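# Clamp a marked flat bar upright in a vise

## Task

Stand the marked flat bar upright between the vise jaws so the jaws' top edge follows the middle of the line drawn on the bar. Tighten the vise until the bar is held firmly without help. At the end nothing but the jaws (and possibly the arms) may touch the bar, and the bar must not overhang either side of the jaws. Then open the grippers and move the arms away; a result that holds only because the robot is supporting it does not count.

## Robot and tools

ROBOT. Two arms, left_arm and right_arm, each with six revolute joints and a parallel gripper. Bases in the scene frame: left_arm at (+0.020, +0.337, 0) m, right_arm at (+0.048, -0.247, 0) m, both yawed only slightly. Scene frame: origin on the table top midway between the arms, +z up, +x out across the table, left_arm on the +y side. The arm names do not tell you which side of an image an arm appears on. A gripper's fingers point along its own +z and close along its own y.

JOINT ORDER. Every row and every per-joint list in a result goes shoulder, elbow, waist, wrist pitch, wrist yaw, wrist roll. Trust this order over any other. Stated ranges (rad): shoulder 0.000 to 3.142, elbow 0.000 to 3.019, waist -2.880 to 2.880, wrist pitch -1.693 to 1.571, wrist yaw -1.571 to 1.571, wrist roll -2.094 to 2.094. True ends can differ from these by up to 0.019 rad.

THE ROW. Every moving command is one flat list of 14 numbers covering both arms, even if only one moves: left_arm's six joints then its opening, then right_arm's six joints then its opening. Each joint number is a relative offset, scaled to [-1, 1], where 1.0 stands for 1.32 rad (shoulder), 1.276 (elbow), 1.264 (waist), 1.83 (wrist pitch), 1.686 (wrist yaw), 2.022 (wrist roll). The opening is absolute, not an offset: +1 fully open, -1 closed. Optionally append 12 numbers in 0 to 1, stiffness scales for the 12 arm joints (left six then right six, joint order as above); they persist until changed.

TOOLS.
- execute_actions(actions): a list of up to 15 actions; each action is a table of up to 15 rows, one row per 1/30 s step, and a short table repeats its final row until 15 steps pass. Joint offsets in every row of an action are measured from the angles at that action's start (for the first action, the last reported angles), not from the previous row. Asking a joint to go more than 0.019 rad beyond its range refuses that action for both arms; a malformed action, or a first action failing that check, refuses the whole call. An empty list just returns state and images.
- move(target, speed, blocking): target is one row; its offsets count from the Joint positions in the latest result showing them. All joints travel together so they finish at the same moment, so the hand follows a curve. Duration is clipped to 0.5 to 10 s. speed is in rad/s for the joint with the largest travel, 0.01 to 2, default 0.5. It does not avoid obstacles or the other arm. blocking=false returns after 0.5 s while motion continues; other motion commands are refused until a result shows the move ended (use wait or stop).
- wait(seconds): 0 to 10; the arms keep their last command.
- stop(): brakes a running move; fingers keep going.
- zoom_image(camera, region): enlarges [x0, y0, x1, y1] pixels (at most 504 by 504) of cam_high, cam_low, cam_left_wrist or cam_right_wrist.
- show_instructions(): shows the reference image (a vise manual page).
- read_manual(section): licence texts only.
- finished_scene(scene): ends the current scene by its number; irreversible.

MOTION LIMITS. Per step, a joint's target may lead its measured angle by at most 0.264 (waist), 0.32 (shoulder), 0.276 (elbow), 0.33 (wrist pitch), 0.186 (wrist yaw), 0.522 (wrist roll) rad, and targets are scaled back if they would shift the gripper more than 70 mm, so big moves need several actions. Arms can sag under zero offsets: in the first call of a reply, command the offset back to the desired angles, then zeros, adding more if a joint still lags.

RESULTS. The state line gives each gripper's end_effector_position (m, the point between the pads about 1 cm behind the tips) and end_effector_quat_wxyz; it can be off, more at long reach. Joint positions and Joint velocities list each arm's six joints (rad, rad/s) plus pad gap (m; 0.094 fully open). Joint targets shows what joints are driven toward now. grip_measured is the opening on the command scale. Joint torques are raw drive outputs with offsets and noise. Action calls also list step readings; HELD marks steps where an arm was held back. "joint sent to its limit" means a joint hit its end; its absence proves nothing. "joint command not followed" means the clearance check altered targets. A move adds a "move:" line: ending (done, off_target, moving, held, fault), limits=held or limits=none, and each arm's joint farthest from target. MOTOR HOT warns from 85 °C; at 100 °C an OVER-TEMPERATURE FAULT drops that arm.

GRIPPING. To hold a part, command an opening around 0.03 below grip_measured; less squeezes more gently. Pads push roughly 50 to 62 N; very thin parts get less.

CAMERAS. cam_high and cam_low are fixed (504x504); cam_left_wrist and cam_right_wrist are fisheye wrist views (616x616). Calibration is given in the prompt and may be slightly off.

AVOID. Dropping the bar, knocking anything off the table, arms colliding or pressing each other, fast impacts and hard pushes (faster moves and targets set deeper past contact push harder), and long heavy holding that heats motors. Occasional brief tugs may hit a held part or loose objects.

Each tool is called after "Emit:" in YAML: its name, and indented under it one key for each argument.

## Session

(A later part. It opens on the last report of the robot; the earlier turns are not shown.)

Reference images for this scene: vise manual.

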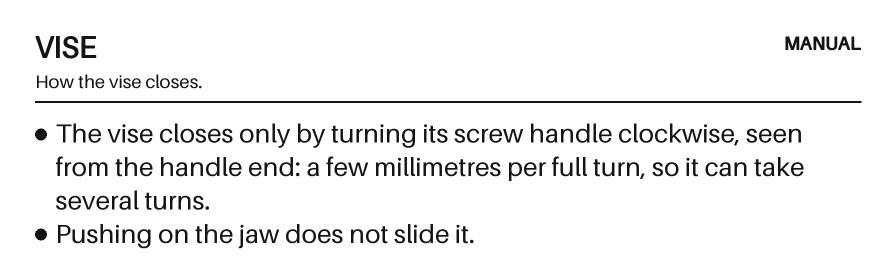

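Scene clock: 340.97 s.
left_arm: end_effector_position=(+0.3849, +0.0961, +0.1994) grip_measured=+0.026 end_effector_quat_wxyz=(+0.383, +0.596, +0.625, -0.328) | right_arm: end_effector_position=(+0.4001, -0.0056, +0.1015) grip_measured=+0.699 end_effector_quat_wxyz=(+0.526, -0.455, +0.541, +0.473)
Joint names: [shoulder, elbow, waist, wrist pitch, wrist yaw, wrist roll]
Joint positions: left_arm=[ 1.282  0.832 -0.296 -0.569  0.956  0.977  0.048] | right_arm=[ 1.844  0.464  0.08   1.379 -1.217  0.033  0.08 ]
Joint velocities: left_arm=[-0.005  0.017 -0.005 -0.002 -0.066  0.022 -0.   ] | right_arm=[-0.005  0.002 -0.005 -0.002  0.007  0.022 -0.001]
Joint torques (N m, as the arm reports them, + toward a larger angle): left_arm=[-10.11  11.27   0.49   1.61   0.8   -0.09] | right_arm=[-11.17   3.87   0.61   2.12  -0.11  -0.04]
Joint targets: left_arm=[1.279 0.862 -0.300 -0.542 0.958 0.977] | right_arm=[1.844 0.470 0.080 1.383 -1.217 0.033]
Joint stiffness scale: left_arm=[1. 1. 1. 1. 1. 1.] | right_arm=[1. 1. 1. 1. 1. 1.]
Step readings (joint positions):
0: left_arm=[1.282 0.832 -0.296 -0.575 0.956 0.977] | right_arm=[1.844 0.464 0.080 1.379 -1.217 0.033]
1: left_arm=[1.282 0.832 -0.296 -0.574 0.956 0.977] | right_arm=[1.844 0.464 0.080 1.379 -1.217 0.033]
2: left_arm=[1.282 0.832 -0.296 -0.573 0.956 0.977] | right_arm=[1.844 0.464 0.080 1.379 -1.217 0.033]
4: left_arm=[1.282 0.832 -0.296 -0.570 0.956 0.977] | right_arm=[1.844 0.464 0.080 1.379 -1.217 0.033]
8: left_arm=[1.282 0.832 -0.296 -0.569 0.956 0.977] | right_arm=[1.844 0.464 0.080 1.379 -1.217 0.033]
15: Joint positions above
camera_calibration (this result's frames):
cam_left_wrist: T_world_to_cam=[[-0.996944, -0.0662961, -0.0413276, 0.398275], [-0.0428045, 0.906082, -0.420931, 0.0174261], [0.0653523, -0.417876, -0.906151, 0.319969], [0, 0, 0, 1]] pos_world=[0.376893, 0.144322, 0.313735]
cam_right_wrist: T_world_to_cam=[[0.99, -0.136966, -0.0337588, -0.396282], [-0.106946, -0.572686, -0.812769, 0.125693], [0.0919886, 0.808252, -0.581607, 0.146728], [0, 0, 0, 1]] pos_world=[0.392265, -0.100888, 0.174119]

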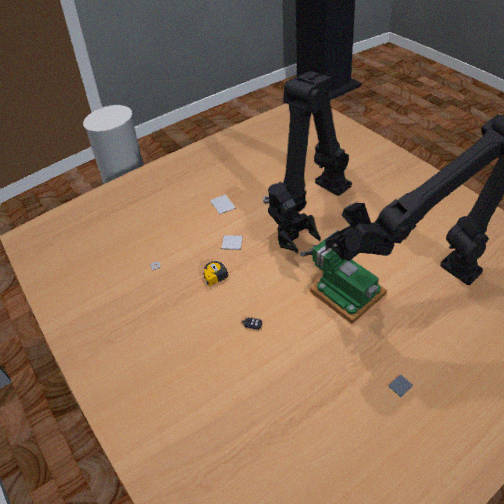

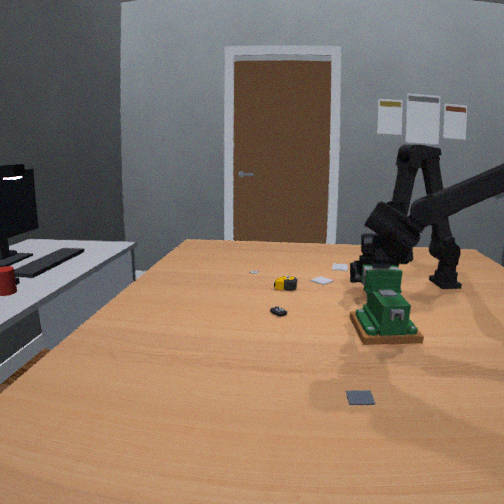

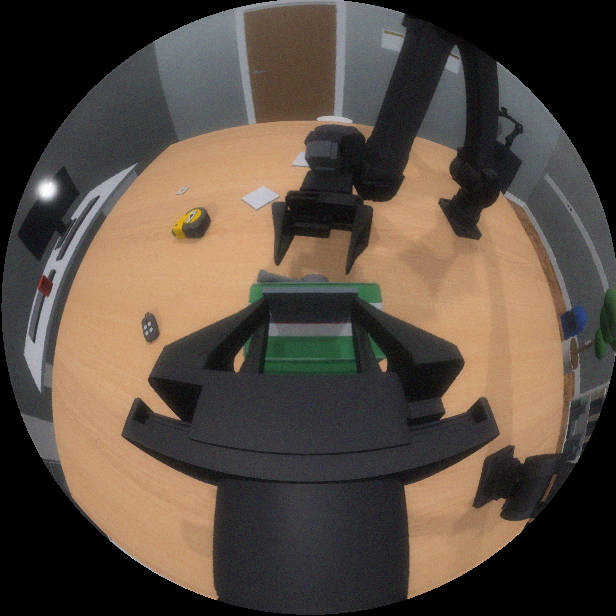

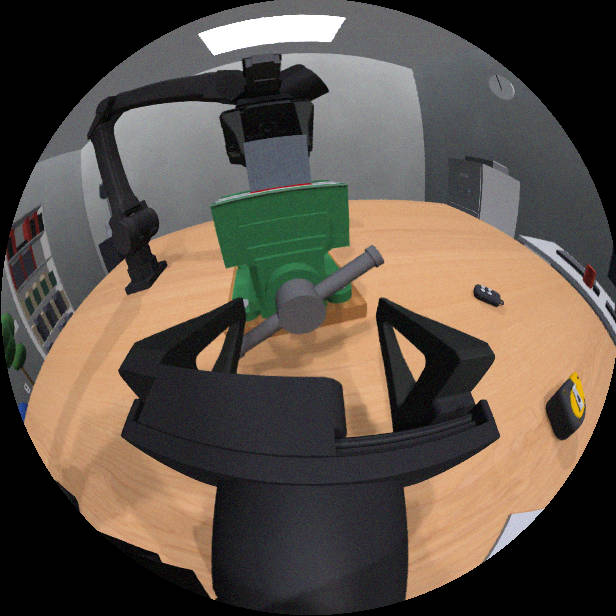

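Emit:
execute_actions:
  actions:
    - [[-0.002,0.0235,-0.003,0.003,0.001,0,-0.01,0.0056,0.004,0,0.0038,0,-0.02,0.7],[-0.002,0.0235,-0.003,0.003,0.001,0,-0.01,0.0112,0.004,0,0.0077,0,-0.05,0.7],[-0.002,0.0235,-0.003,0.003,0.001,0,-0.01,0.0169,0.004,0,0.0115,0,-0.09,0.7],[-0.002,0.0235,-0.003,0.003,0.001,0,-0.01,0.0225,0.004,0,0.0153,0,-0.135,0.7],[-0.002,0.0235,-0.003,0.003,0.001,0,-0.01,0.0281,0.004,0,0.0191,0,-0.185,0.7],[-0.002,0.0235,-0.003,0.003,0.001,0,-0.01,0.0337,0.004,0,0.023,0,-0.235,0.7],[-0.002,0.0235,-0.003,0.003,0.001,0,-0.01,0.0393,0.004,0,0.0268,0,-0.285,0.7],[-0.002,0.0235,-0.003,0.003,0.001,0,-0.01,0.0449,0.004,0,0.0306,0,-0.335,0.7],[-0.002,0.0235,-0.003,0.003,0.001,0,-0.01,0.0506,0.004,0,0.0344,0,-0.385,0.7],[-0.002,0.0235,-0.003,0.003,0.001,0,-0.01,0.0562,0.004,0,0.0383,0,-0.435,0.7],[-0.002,0.0235,-0.003,0.003,0.001,0,-0.01,0.0618,0.004,0,0.0421,0,-0.485,0.7],[-0.002,0.0235,-0.003,0.003,0.001,0,-0.01,0.0674,0.004,0,0.0459,0,-0.535,0.7],[-0.002,0.0235,-0.003,0.003,0.001,0,-0.01,0.0674,0.004,0,0.0459,0,-0.58,0.7],[-0.002,0.0235,-0.003,0.003,0.001,0,-0.01,0.0674,0.004,0,0.0459,0,-0.615,0.7],[-0.002,0.0235,-0.003,0.003,0.001,0,-0.01,0.0674,0.004,0,0.0459,0,-0.64,0.7]]

Emit:
wait:
  seconds: 0.5

Scene clock: 348.23 s.
left_arm: end_effector_position=(+0.3849, +0.0961, +0.1994) grip_measured=+0.026 end_effector_quat_wxyz=(+0.383, +0.596, +0.625, -0.328) | right_arm: end_effector_position=(+0.3977, -0.0061, +0.0852) grip_measured=+0.699 end_effector_quat_wxyz=(+0.683, -0.651, +0.277, +0.183)
Joint names: [shoulder, elbow, waist, wrist pitch, wrist yaw, wrist roll]
Joint positions: left_arm=[ 1.282  0.832 -0.296 -0.569  0.956  0.977  0.048] | right_arm=[ 1.911  0.464  0.08   1.444 -1.217 -0.91   0.08 ]
Joint velocities: left_arm=[-0.005 -0.002  0.005  0.007 -0.066 -0.066 -0.001] | right_arm=[ 0.093  0.002  0.005  0.032 -0.022 -2.352 -0.   ]
Joint torques (N m, as the arm reports them, + toward a larger angle): left_arm=[-9.08 10.93 -0.61  0.51  0.72 -0.07] | right_arm=[-9.84  3.17  0.65  2.63 -0.12 -0.11]
Joint targets: left_arm=[1.279 0.862 -0.300 -0.564 0.958 0.977] | right_arm=[1.933 0.470 0.080 1.464 -1.217 -1.261]
Joint stiffness scale: left_arm=[1. 1. 1. 1. 1. 1.] | right_arm=[1. 1. 1. 1. 1. 1.]
Step readings (joint positions):
0: left_arm=[1.282 0.832 -0.296 -0.569 0.956 0.977] | right_arm=[1.844 0.464 0.080 1.379 -1.217 0.033]
1: left_arm=[1.282 0.832 -0.296 -0.569 0.956 0.977] | right_arm=[1.844 0.464 0.080 1.379 -1.217 0.029]
2: left_arm=[1.282 0.832 -0.296 -0.569 0.956 0.977] | right_arm=[1.844 0.464 0.080 1.379 -1.217 0.016]
4: left_arm=[1.282 0.832 -0.296 -0.569 0.956 0.977] | right_arm=[1.844 0.464 0.080 1.383 -1.217 -0.049]
8: left_arm=[1.282 0.832 -0.296 -0.569 0.956 0.977] | right_arm=[1.858 0.464 0.080 1.407 -1.217 -0.305]
15: Joint positions above
camera_calibration (this result's frames):
cam_left_wrist: T_world_to_cam=[[-0.996944, -0.0662961, -0.0413276, 0.398275], [-0.0428045, 0.906082, -0.420931, 0.0174261], [0.0653523, -0.417876, -0.906151, 0.319969], [0, 0, 0, 1]] pos_world=[0.376893, 0.144322, 0.313735]
cam_right_wrist: T_world_to_cam=[[0.610469, -0.0826863, 0.787712, -0.313257], [0.554026, -0.666156, -0.499291, -0.178247], [0.566024, 0.741214, -0.360857, -0.0698437], [0, 0, 0, 1]] pos_world=[0.32952, -0.0928731, 0.132556]

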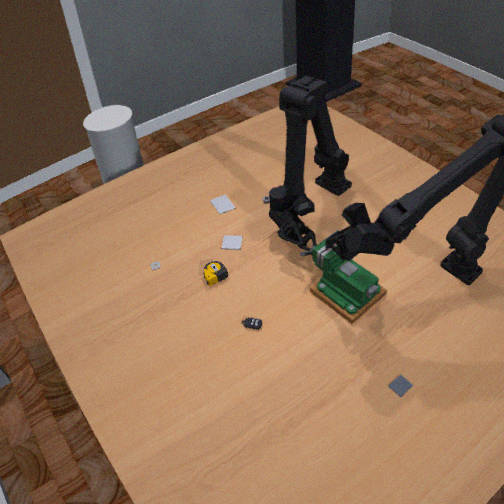

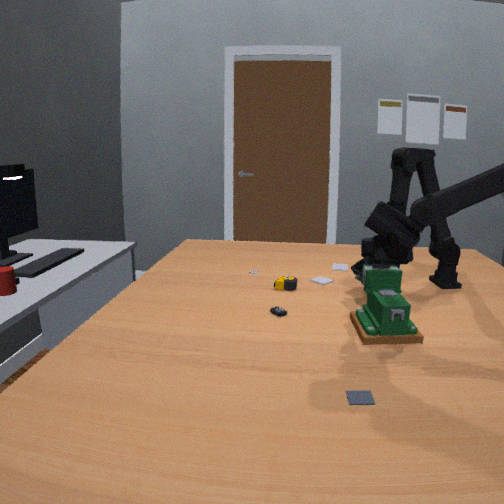

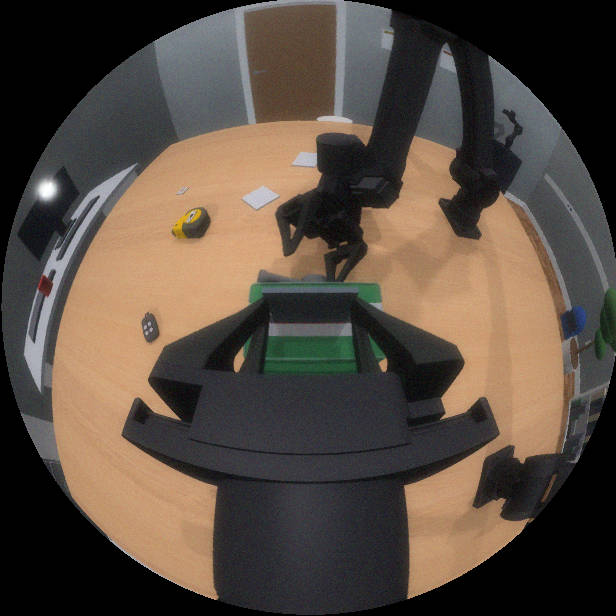

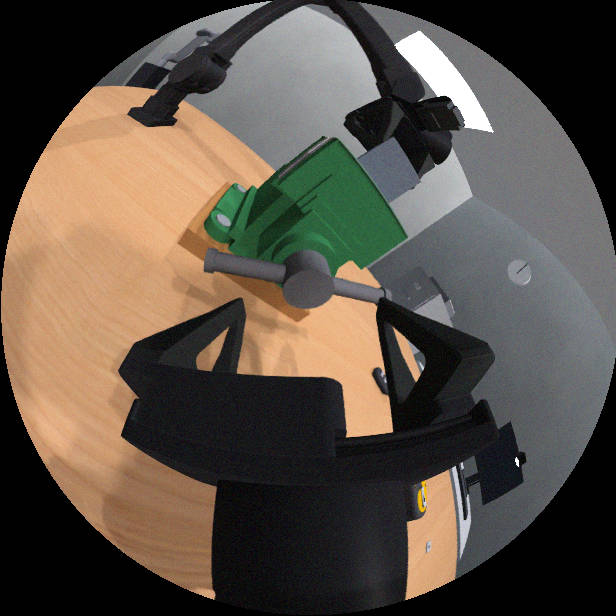

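Scene clock: 348.73 s.
left_arm: end_effector_position=(+0.3849, +0.0961, +0.1994) grip_measured=+0.026 end_effector_quat_wxyz=(+0.383, +0.596, +0.625, -0.328) | right_arm: end_effector_position=(+0.3976, -0.0062, +0.0847) grip_measured=+0.699 end_effector_quat_wxyz=(+0.703, -0.687, +0.168, +0.070)
Joint names: [shoulder, elbow, waist, wrist pitch, wrist yaw, wrist roll]
Joint positions: left_arm=[ 1.282  0.832 -0.296 -0.569  0.956  0.977  0.048] | right_arm=[ 1.914  0.464  0.08   1.448 -1.217 -1.234  0.08 ]
Joint velocities: left_arm=[-0.005 -0.022 -0.005 -0.002 -0.037  0.037  0.001] | right_arm=[ 0.005 -0.017 -0.005  0.007 -0.022 -0.081 -0.   ]
Joint torques (N m, as the arm reports them, + toward a larger angle): left_arm=[-8.77 10.97  0.12  0.56  0.78 -0.02] | right_arm=[-9.69  3.06  0.63  2.58 -0.11 -0.1 ]
Joint targets: left_arm=[1.279 0.862 -0.300 -0.564 0.958 0.977] | right_arm=[1.933 0.470 0.080 1.464 -1.217 -1.261]
Joint stiffness scale: left_arm=[1. 1. 1. 1. 1. 1.] | right_arm=[1. 1. 1. 1. 1. 1.]
wait: 0.50 s; no rest
camera_calibration (this result's frames):
cam_left_wrist: T_world_to_cam=[[-0.996944, -0.0662961, -0.0413276, 0.398275], [-0.0428045, 0.906082, -0.420931, 0.0174261], [0.0653523, -0.417876, -0.906151, 0.319969], [0, 0, 0, 1]] pos_world=[0.376893, 0.144322, 0.313735]
cam_right_wrist: T_world_to_cam=[[0.329491, -0.0433161, 0.943165, -0.214024], [0.678853, -0.683406, -0.268541, -0.247729], [0.656197, 0.728752, -0.195771, -0.11985], [0, 0, 0, 1]] pos_world=[0.317336, -0.0912293, 0.111872]

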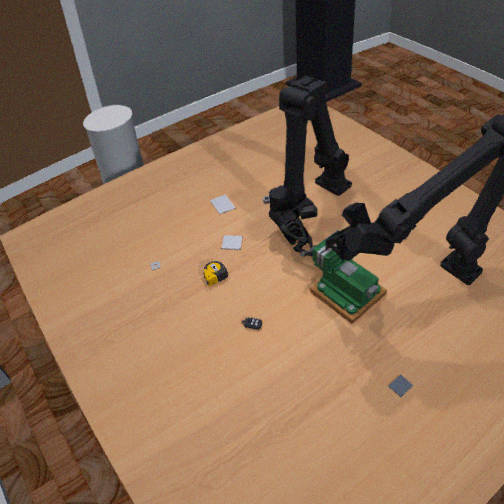

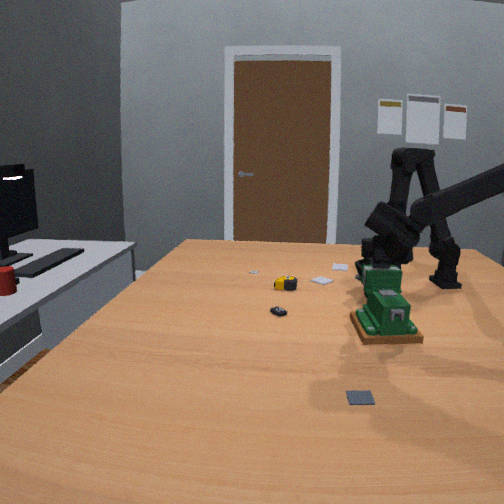

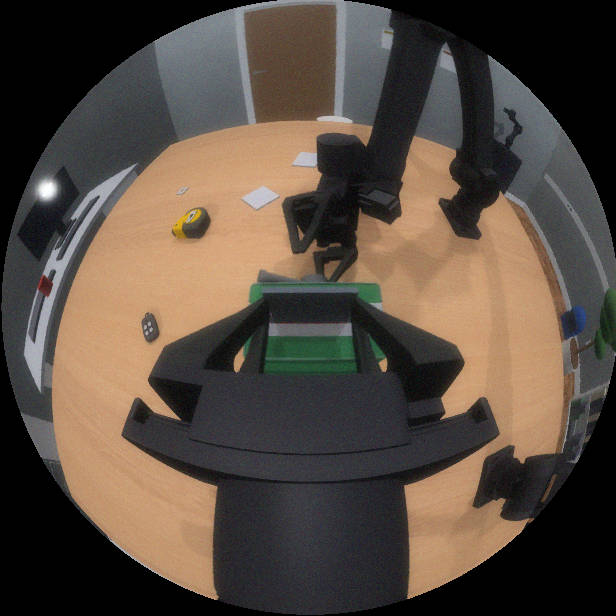

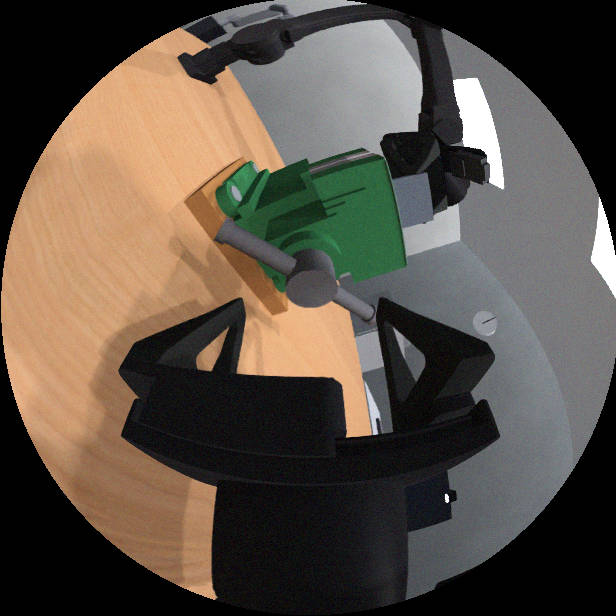

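Emit:
execute_actions:
  actions:
    - [[-0.002,0.0235,-0.003,0.003,0.001,0,-0.01,0,0.012,0.005,-0.003,0,-0.012,0.7],[-0.002,0.0235,-0.003,0.003,0.001,0,-0.01,0,0.015,0.009,-0.005,0,-0.012,0.7],[-0.002,0.0235,-0.003,0.003,0.001,0,-0.01,0,0.018,0.0135,-0.007,0,-0.012,0.7],[-0.002,0.0235,-0.003,0.003,0.001,0,-0.01,0,0.021,0.018,-0.009,0,-0.012,0.7],[-0.002,0.0235,-0.003,0.003,0.001,0,-0.01,0,0.024,0.023,-0.011,0,-0.012,0.7],[-0.002,0.0235,-0.003,0.003,0.001,0,-0.01,0,0.027,0.028,-0.013,0,-0.012,0.7],[-0.002,0.0235,-0.003,0.003,0.001,0,-0.01,0,0.030,0.033,-0.015,0,-0.012,0.7],[-0.002,0.0235,-0.003,0.003,0.001,0,-0.01,0,0.033,0.038,-0.017,0,-0.012,0.7],[-0.002,0.0235,-0.003,0.003,0.001,0,-0.01,0,0.036,0.043,-0.019,0,-0.012,0.7],[-0.002,0.0235,-0.003,0.003,0.001,0,-0.01,0,0.039,0.048,-0.021,0,-0.012,0.7],[-0.002,0.0235,-0.003,0.003,0.001,0,-0.01,0,0.042,0.053,-0.023,0,-0.012,0.7],[-0.002,0.0235,-0.003,0.003,0.001,0,-0.01,0,0.045,0.058,-0.025,0,-0.012,0.7],[-0.002,0.0235,-0.003,0.003,0.001,0,-0.01,0,0.048,0.062,-0.027,0,-0.012,0.7],[-0.002,0.0235,-0.003,0.003,0.001,0,-0.01,0,0.0505,0.0655,-0.028,0,-0.012,0.7],[-0.002,0.0235,-0.003,0.003,0.001,0,-0.01,0,0.0525,0.068,-0.029,0,-0.012,0.7]]

Emit:
wait:
  seconds: 0.4

Scene clock: 352.27 s.
left_arm: end_effector_position=(+0.3849, +0.0961, +0.1994) grip_measured=+0.026 end_effector_quat_wxyz=(+0.383, +0.596, +0.625, -0.328) | right_arm: end_effector_position=(+0.3951, +0.0224, +0.0874) grip_measured=+0.699 end_effector_quat_wxyz=(+0.702, -0.693, +0.138, +0.090)
Joint names: [shoulder, elbow, waist, wrist pitch, wrist yaw, wrist roll]
Joint positions: left_arm=[ 1.282  0.832 -0.296 -0.569  0.956  0.977  0.048] | right_arm=[ 1.914  0.507  0.151  1.408 -1.217 -1.246  0.08 ]
Joint velocities: left_arm=[-0.015 -0.012 -0.015 -0.002 -0.007  0.007 -0.001] | right_arm=[-0.005  0.081  0.161 -0.071 -0.037 -0.022  0.   ]
Joint torques (N m, as the arm reports them, + toward a larger angle): left_arm=[-8.84 11.06 -1.04  0.6   0.8  -0.05] | right_arm=[-11.91   4.81   0.91   1.38  -0.11  -0.07]
Joint targets: left_arm=[1.279 0.862 -0.300 -0.564 0.958 0.977] | right_arm=[1.914 0.531 0.166 1.394 -1.217 -1.258]
Joint stiffness scale: left_arm=[1. 1. 1. 1. 1. 1.] | right_arm=[1. 1. 1. 1. 1. 1.]
Step readings (joint positions):
0: left_arm=[1.282 0.832 -0.296 -0.569 0.956 0.977] | right_arm=[1.914 0.464 0.080 1.448 -1.217 -1.246]
1: left_arm=[1.282 0.832 -0.296 -0.569 0.956 0.977] | right_arm=[1.914 0.464 0.080 1.448 -1.217 -1.246]
2: left_arm=[1.282 0.832 -0.296 -0.569 0.956 0.977] | right_arm=[1.914 0.464 0.080 1.448 -1.217 -1.246]
4: left_arm=[1.282 0.832 -0.296 -0.569 0.956 0.977] | right_arm=[1.914 0.465 0.082 1.445 -1.217 -1.246]
8: left_arm=[1.282 0.832 -0.296 -0.569 0.956 0.977] | right_arm=[1.914 0.478 0.103 1.432 -1.217 -1.246]
15: Joint positions above
camera_calibration (this result's frames):
cam_left_wrist: T_world_to_cam=[[-0.996944, -0.0662961, -0.0413276, 0.398275], [-0.0428045, 0.906082, -0.420931, 0.0174261], [0.0653523, -0.417876, -0.906151, 0.319969], [0, 0, 0, 1]] pos_world=[0.376893, 0.144322, 0.313735]
cam_right_wrist: T_world_to_cam=[[0.318161, -0.0200331, 0.947825, -0.210981], [0.729132, -0.633819, -0.258147, -0.247684], [0.605921, 0.773222, -0.18705, -0.120423], [0, 0, 0, 1]] pos_world=[0.320687, -0.0680997, 0.113509]

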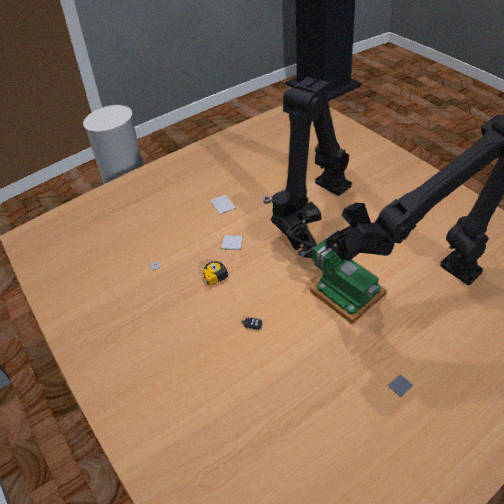

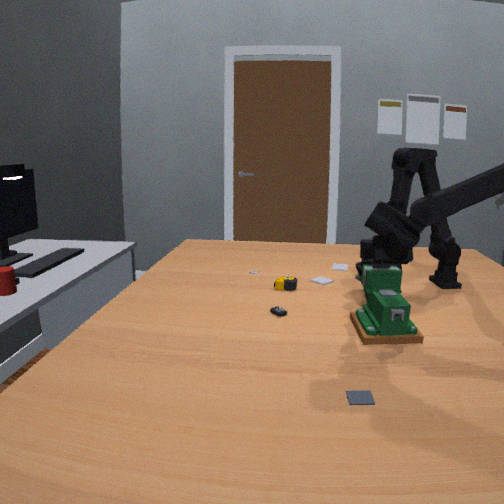

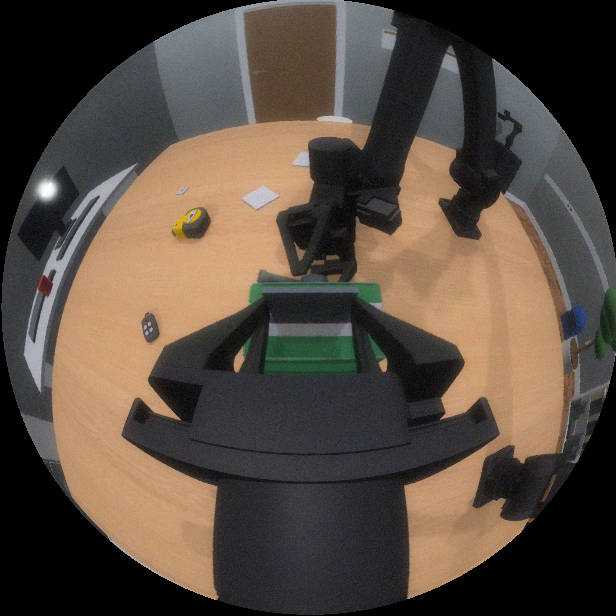

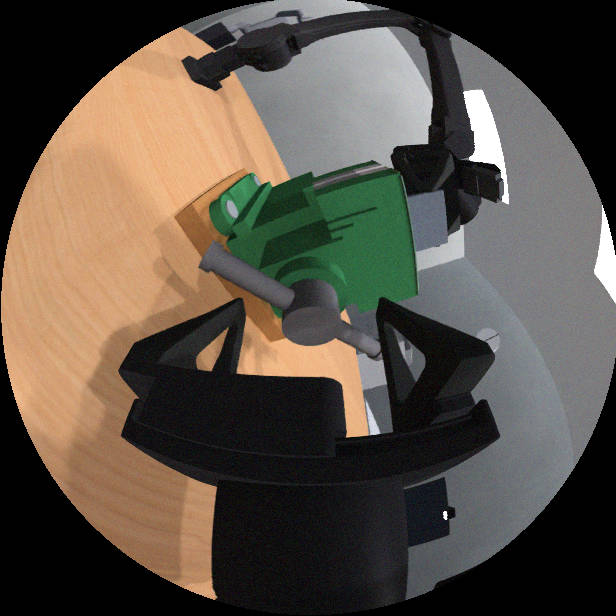

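Scene clock: 352.67 s.
left_arm: end_effector_position=(+0.3849, +0.0961, +0.1994) grip_measured=+0.026 end_effector_quat_wxyz=(+0.383, +0.596, +0.625, -0.328) | right_arm: end_effector_position=(+0.3948, +0.0261, +0.0880) grip_measured=+0.699 end_effector_quat_wxyz=(+0.701, -0.694, +0.135, +0.093)
Joint names: [shoulder, elbow, waist, wrist pitch, wrist yaw, wrist roll]
Joint positions: left_arm=[ 1.282  0.832 -0.296 -0.569  0.956  0.977  0.048] | right_arm=[ 1.914  0.513  0.159  1.404 -1.217 -1.246  0.08 ]
Joint velocities: left_arm=[-0.005 -0.027 -0.005 -0.017 -0.066 -0.037 -0.   ] | right_arm=[-0.015 -0.012 -0.005 -0.007 -0.022 -0.037  0.   ]
Joint torques (N m, as the arm reports them, + toward a larger angle): left_arm=[-9.62 11.    0.2   0.59  0.77 -0.11] | right_arm=[-11.87   4.93   1.31   1.44  -0.11  -0.07]
Joint targets: left_arm=[1.279 0.862 -0.300 -0.564 0.958 0.977] | right_arm=[1.914 0.532 0.166 1.394 -1.217 -1.258]
Joint stiffness scale: left_arm=[1. 1. 1. 1. 1. 1.] | right_arm=[1. 1. 1. 1. 1. 1.]
wait: 0.40 s; at rest by 0.23 s
camera_calibration (this result's frames):
cam_left_wrist: T_world_to_cam=[[-0.996944, -0.0662961, -0.0413276, 0.398275], [-0.0428045, 0.906082, -0.420931, 0.0174261], [0.0653523, -0.417876, -0.906151, 0.319969], [0, 0, 0, 1]] pos_world=[0.376893, 0.144322, 0.313735]
cam_right_wrist: T_world_to_cam=[[0.317286, -0.0175543, 0.948168, -0.211046], [0.734948, -0.627312, -0.25755, -0.247521], [0.599318, 0.77857, -0.186136, -0.120583], [0, 0, 0, 1]] pos_world=[0.321145, -0.0650955, 0.113913]

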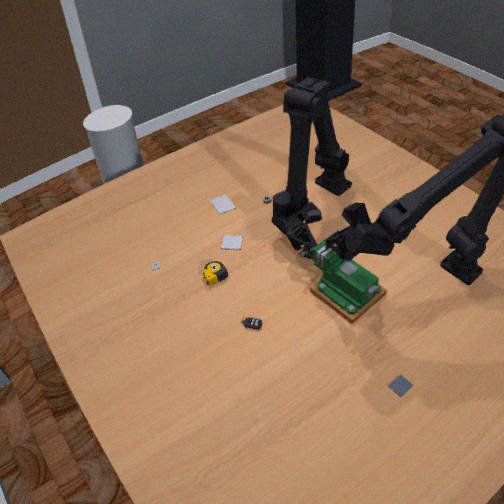

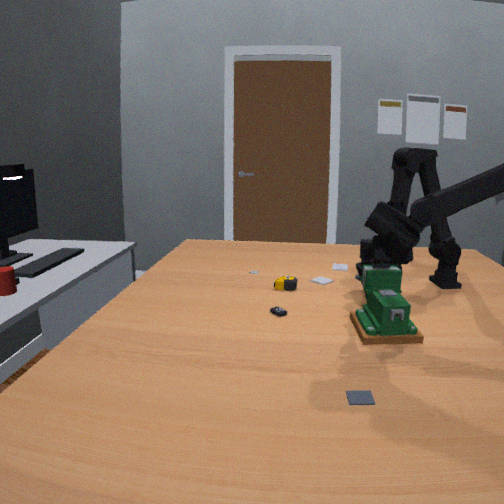

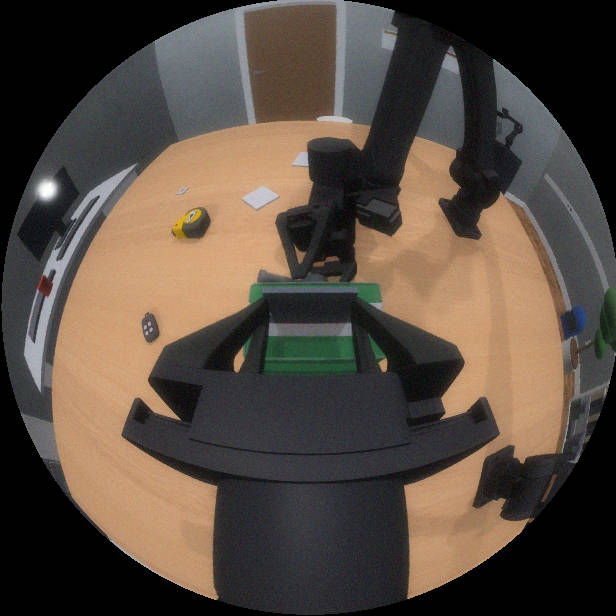

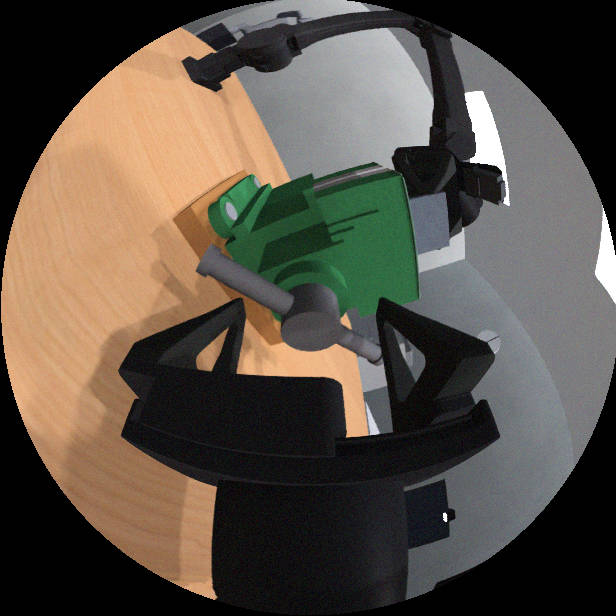

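Emit:
execute_actions:
  actions:
    - [[-0.002,0.0235,-0.003,0.003,0.001,0,-0.01,0,0.005,0.003,0.002,0,0.03,0.1,1,1,1,1,1,1,1,1,1,1,1,0.4],[-0.002,0.0235,-0.003,0.003,0.001,0,-0.01,0,0.005,0.003,0.002,0,0.06,0.1],[-0.002,0.0235,-0.003,0.003,0.001,0,-0.01,0,0.005,0.003,0.002,0,0.09,0.1],[-0.002,0.0235,-0.003,0.003,0.001,0,-0.01,0,0.005,0.003,0.002,0,0.12,0.1],[-0.002,0.0235,-0.003,0.003,0.001,0,-0.01,0,0.005,0.003,0.002,0,0.15,0.1],[-0.002,0.0235,-0.003,0.003,0.001,0,-0.01,0,0.005,0.003,0.002,0,0.18,0.1],[-0.002,0.0235,-0.003,0.003,0.001,0,-0.01,0,0.005,0.003,0.002,0,0.22,0.1],[-0.002,0.0235,-0.003,0.003,0.001,0,-0.01,0,0.005,0.003,0.002,0,0.26,0.1],[-0.002,0.0235,-0.003,0.003,0.001,0,-0.01,0,0.005,0.003,0.002,0,0.30,0.1],[-0.002,0.0235,-0.003,0.003,0.001,0,-0.01,0,0.005,0.003,0.002,0,0.35,0.1],[-0.002,0.0235,-0.003,0.003,0.001,0,-0.01,0,0.005,0.003,0.002,0,0.40,0.1],[-0.002,0.0235,-0.003,0.003,0.001,0,-0.01,0,0.005,0.003,0.002,0,0.5,0.1]]
    - [[-0.002,0.0235,-0.003,0.003,0.001,0,-0.01,0,0.005,0.003,0.002,0,0.6,0.1]]
    - [[-0.002,0.0235,-0.003,0.003,0.001,0,-0.01,0,0.005,0.003,0.002,0,0.6,0.1]]
    - [[-0.002,0.0235,-0.003,0.003,0.001,0,-0.01,0,0.005,0.003,0.002,0,0.5,0.1]]

Scene clock: 360.30 s.
left_arm: end_effector_position=(+0.3849, +0.0961, +0.1994) grip_measured=+0.026 end_effector_quat_wxyz=(+0.383, +0.596, +0.625, -0.328) | right_arm: end_effector_position=(+0.3954, +0.0254, +0.0871) grip_measured=+0.102 end_effector_quat_wxyz=(-0.004, +0.049, +0.706, +0.707)
Joint names: [shoulder, elbow, waist, wrist pitch, wrist yaw, wrist roll]
Joint positions: left_arm=[ 1.282  0.832 -0.296 -0.569  0.956  0.977  0.048] | right_arm=[ 1.914  0.513  0.157  1.398 -1.217  1.642  0.052]
Joint velocities: left_arm=[-0.005 -0.002  0.005 -0.002  0.022  0.081 -0.001] | right_arm=[-0.015  0.007 -0.005  0.017 -0.007  0.857 -0.   ]
Joint torques (N m, as the arm reports them, + toward a larger angle): left_arm=[-9.39 11.   -0.45  0.71  0.72 -0.07] | right_arm=[-12.14   3.84   1.21   2.2   -0.16   0.28]
Joint targets: left_arm=[1.279 0.862 -0.300 -0.564 0.958 0.977] | right_arm=[1.914 0.519 0.162 1.402 -1.218 1.921]
Joint stiffness scale: left_arm=[1. 1. 1. 1. 1. 1.] | right_arm=[1.  1.  1.  1.  1.  0.4]
Step readings (joint positions; steps 1 to 15: 1st action; 16 to 30: 2nd action; 31 to 45: 3rd action; 46 to 60: 4th action):
0: left_arm=[1.282 0.832 -0.296 -0.569 0.956 0.977] | right_arm=[1.914 0.513 0.159 1.404 -1.217 -1.246]
1: left_arm=[1.282 0.832 -0.296 -0.569 0.956 0.977] | right_arm=[1.914 0.513 0.159 1.404 -1.217 -1.241]
2: left_arm=[1.282 0.832 -0.296 -0.569 0.956 0.977] | right_arm=[1.914 0.513 0.159 1.404 -1.217 -1.228]
4: left_arm=[1.282 0.832 -0.296 -0.569 0.956 0.977] | right_arm=[1.914 0.513 0.159 1.404 -1.217 -1.191]
8: left_arm=[1.282 0.832 -0.296 -0.569 0.956 0.977] | right_arm=[1.914 0.513 0.159 1.401 -1.213 -1.077]
15: left_arm=[1.282 0.832 -0.296 -0.569 0.956 0.977] | right_arm=[1.914 0.513 0.158 1.399 -1.214 -0.711]
16: left_arm=[1.282 0.832 -0.296 -0.569 0.956 0.977] | right_arm=[1.914 0.513 0.158 1.399 -1.214 -0.657]
17: left_arm=[1.282 0.832 -0.296 -0.569 0.956 0.977] | right_arm=[1.914 0.513 0.158 1.398 -1.214 -0.602]
19: left_arm=[1.282 0.832 -0.296 -0.569 0.956 0.977] | right_arm=[1.914 0.513 0.158 1.398 -1.215 -0.492]
23: left_arm=[1.282 0.832 -0.296 -0.569 0.956 0.977] | right_arm=[1.914 0.513 0.158 1.398 -1.217 -0.273]
30: left_arm=[1.282 0.832 -0.296 -0.569 0.956 0.977] | right_arm=[1.914 0.513 0.158 1.398 -1.218 0.102]
31: left_arm=[1.282 0.832 -0.296 -0.569 0.956 0.977] | right_arm=[1.914 0.513 0.158 1.398 -1.219 0.154]
32: left_arm=[1.282 0.832 -0.296 -0.569 0.956 0.977] | right_arm=[1.914 0.513 0.158 1.398 -1.219 0.209]
34: left_arm=[1.282 0.832 -0.296 -0.569 0.956 0.977] | right_arm=[1.914 0.513 0.158 1.398 -1.219 0.318]
38: left_arm=[1.282 0.832 -0.296 -0.569 0.956 0.977] | right_arm=[1.914 0.513 0.158 1.398 -1.219 0.537]
45: left_arm=[1.282 0.832 -0.296 -0.569 0.956 0.977] | right_arm=[1.914 0.513 0.158 1.398 -1.218 0.910]
46: left_arm=[1.282 0.832 -0.296 -0.569 0.956 0.977] | right_arm=[1.914 0.513 0.158 1.398 -1.218 0.962]
47: left_arm=[1.282 0.832 -0.296 -0.569 0.956 0.977] | right_arm=[1.914 0.513 0.158 1.398 -1.218 1.016]
49: left_arm=[1.282 0.832 -0.296 -0.569 0.956 0.977] | right_arm=[1.914 0.513 0.158 1.398 -1.218 1.125]
53: left_arm=[1.282 0.832 -0.296 -0.569 0.956 0.977] | right_arm=[1.914 0.513 0.158 1.398 -1.217 1.342]
60: Joint positions above
camera_calibration (this result's frames):
cam_left_wrist: T_world_to_cam=[[-0.996944, -0.0662961, -0.0413276, 0.398275], [-0.0428045, 0.906082, -0.420931, 0.0174261], [0.0653523, -0.417876, -0.906151, 0.319969], [0, 0, 0, 1]] pos_world=[0.376893, 0.144322, 0.313735]
cam_right_wrist: T_world_to_cam=[[-0.0746127, 0.00609175, -0.997194, 0.113368], [-0.84611, -0.529613, 0.0600728, 0.346391], [-0.527761, 0.848218, 0.0446701, 0.303193], [0, 0, 0, 1]] pos_world=[0.461556, -0.0744109, 0.0786972]

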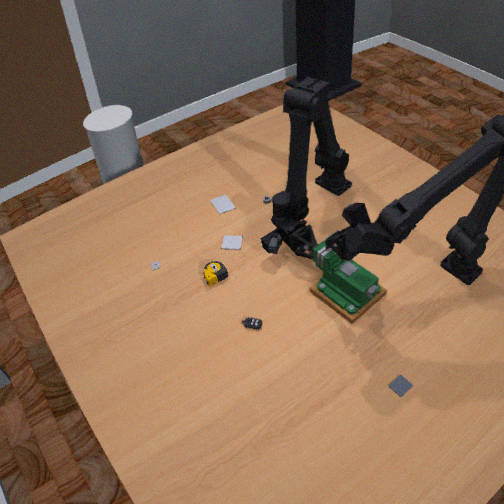

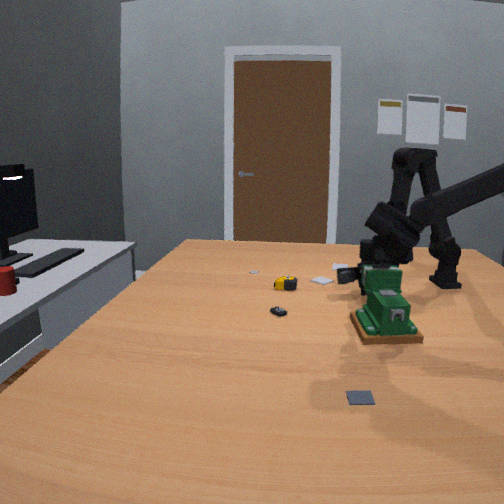

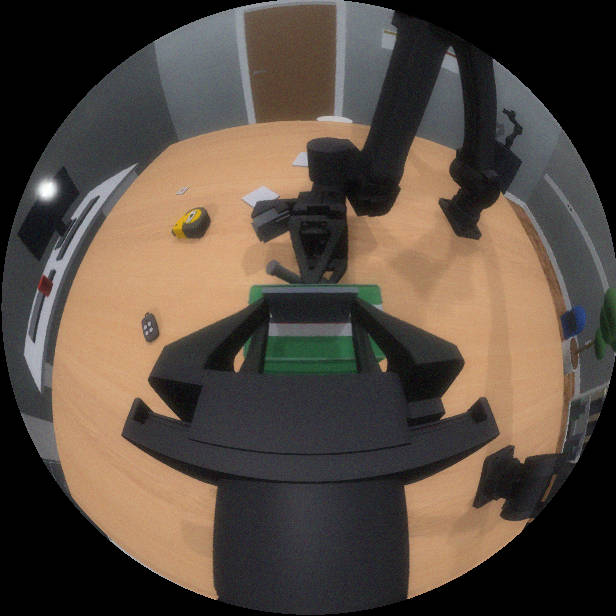

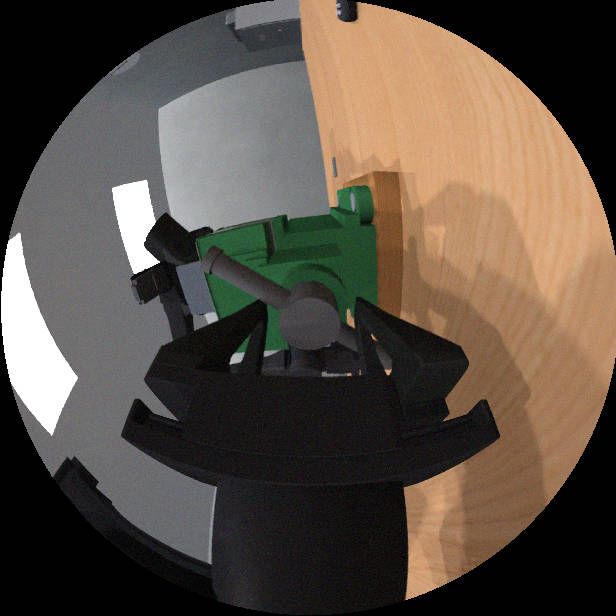

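Emit:
execute_actions:
  actions:
    - [[-0.002,0.0235,-0.003,0.003,0.001,0,-0.01,0,0.005,0.003,0.002,0,0.11,0.1,1,1,1,1,1,1,1,1,1,1,1,1],[-0.002,0.0235,-0.003,0.003,0.001,0,-0.01,0,0.005,0.003,0.002,0,0.125,0.1],[-0.002,0.0235,-0.003,0.003,0.001,0,-0.01,0,0.005,0.003,0.002,0,0.14,0.1],[-0.002,0.0235,-0.003,0.003,0.001,0,-0.01,0,0.005,0.003,0.002,0,0.155,0.1],[-0.002,0.0235,-0.003,0.003,0.001,0,-0.01,0,0.005,0.003,0.002,0,0.17,0.1],[-0.002,0.0235,-0.003,0.003,0.001,0,-0.01,0,0.005,0.003,0.002,0,0.185,0.1],[-0.002,0.0235,-0.003,0.003,0.001,0,-0.01,0,0.005,0.003,0.002,0,0.2,0.1],[-0.002,0.0235,-0.003,0.003,0.001,0,-0.01,0,0.005,0.003,0.002,0,0.212,0.1]]

Emit:
zoom_image:
  camera: "cam_left_wrist"
  region: [230, 260, 400, 380]

Scene clock: 363.13 s.
left_arm: end_effector_position=(+0.3849, +0.0961, +0.1994) grip_measured=+0.026 end_effector_quat_wxyz=(+0.383, +0.596, +0.625, -0.328) | right_arm: end_effector_position=(+0.3957, +0.0251, +0.0871) grip_measured=+0.102 end_effector_quat_wxyz=(-0.135, +0.179, +0.684, +0.694)
Joint names: [shoulder, elbow, waist, wrist pitch, wrist yaw, wrist roll]
Joint positions: left_arm=[ 1.282  0.832 -0.296 -0.569  0.956  0.977  0.048] | right_arm=[ 1.914  0.513  0.157  1.398 -1.216  2.016  0.052]
Joint velocities: left_arm=[-0.015  0.002  0.005  0.012 -0.022  0.022 -0.001] | right_arm=[-0.005 -0.007 -0.005  0.017 -0.037  0.154 -0.   ]
Joint torques (N m, as the arm reports them, + toward a larger angle): left_arm=[-9.35 11.01 -0.87  0.91  0.79 -0.11] | right_arm=[-12.14   3.83   1.     2.19  -0.14   0.25]
Joint targets: left_arm=[1.279 0.862 -0.300 -0.564 0.958 0.977] | right_arm=[1.914 0.519 0.161 1.402 -1.217 2.071]
Joint stiffness scale: left_arm=[1. 1. 1. 1. 1. 1.] | right_arm=[1. 1. 1. 1. 1. 1.]
Step readings (joint positions):
0: left_arm=[1.282 0.832 -0.296 -0.569 0.956 0.977] | right_arm=[1.914 0.513 0.157 1.398 -1.216 1.836]
1: left_arm=[1.282 0.832 -0.296 -0.569 0.956 0.977] | right_arm=[1.914 0.513 0.157 1.398 -1.216 1.836]
2: left_arm=[1.282 0.832 -0.296 -0.569 0.956 0.977] | right_arm=[1.914 0.513 0.157 1.398 -1.216 1.836]
4: left_arm=[1.282 0.832 -0.296 -0.569 0.956 0.977] | right_arm=[1.914 0.513 0.157 1.398 -1.216 1.857]
8: left_arm=[1.282 0.832 -0.296 -0.569 0.956 0.977] | right_arm=[1.914 0.513 0.157 1.398 -1.216 1.939]
15: Joint positions above
camera_calibration (this result's frames):
cam_left_wrist: T_world_to_cam=[[-0.996944, -0.0662961, -0.0413276, 0.398275], [-0.0428045, 0.906082, -0.420931, 0.0174261], [0.0653523, -0.417876, -0.906151, 0.319969], [0, 0, 0, 1]] pos_world=[0.376893, 0.144322, 0.313735]
cam_right_wrist: T_world_to_cam=[[-0.432853, 0.0294345, -0.900984, 0.24619], [-0.769334, -0.532997, 0.352193, 0.290792], [-0.469855, 0.845605, 0.253355, 0.262578], [0, 0, 0, 1]] pos_world=[0.453654, -0.0742929, 0.0528733]

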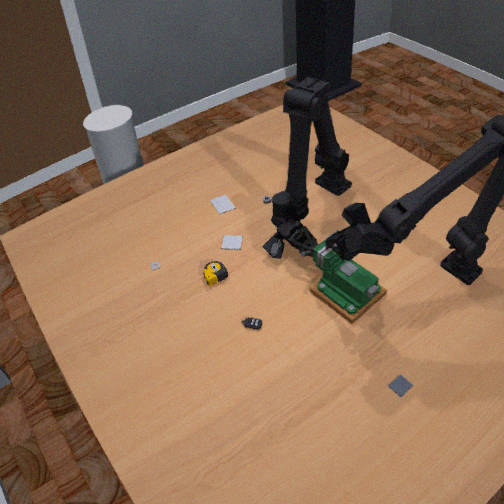

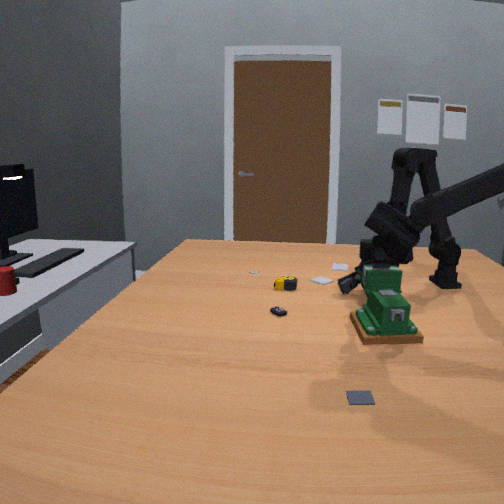

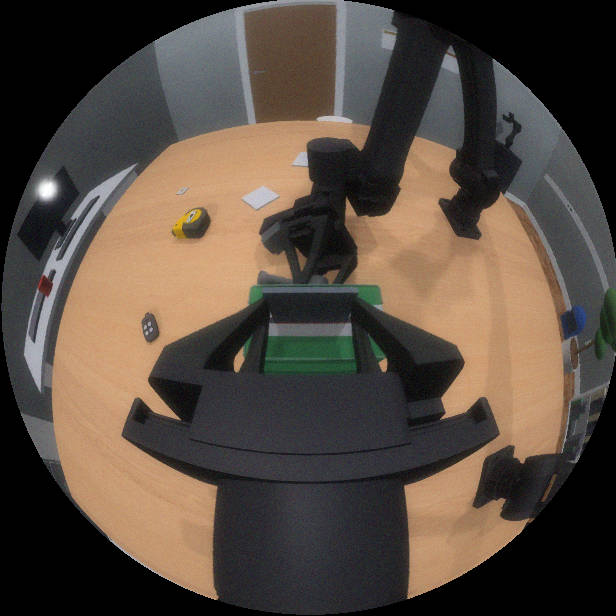

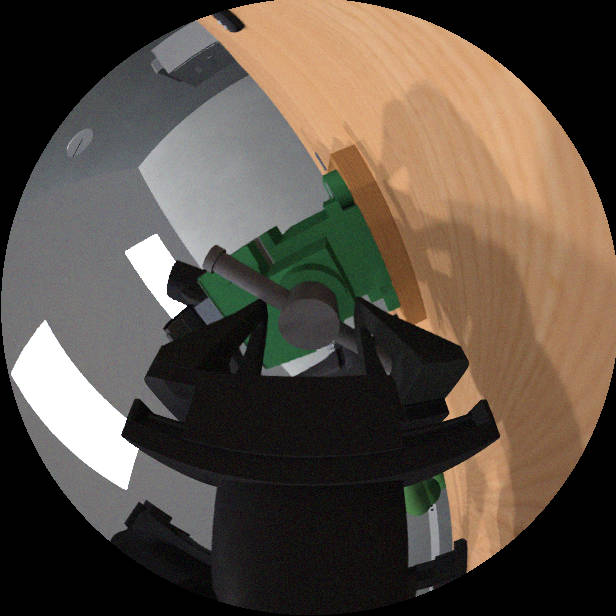

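Region (230, 260, 400, 380) of cam_left_wrist's 616x616 image, scaled by 2.965, with more detail than that image has; it fills the top 356 rows of this view, and the rest is white.

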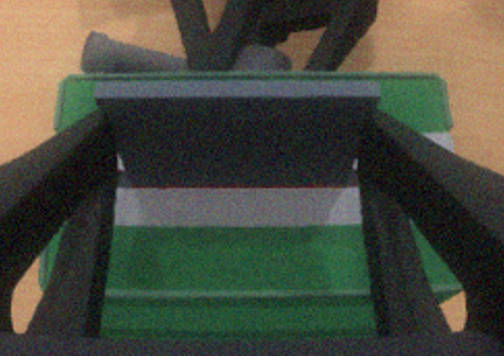

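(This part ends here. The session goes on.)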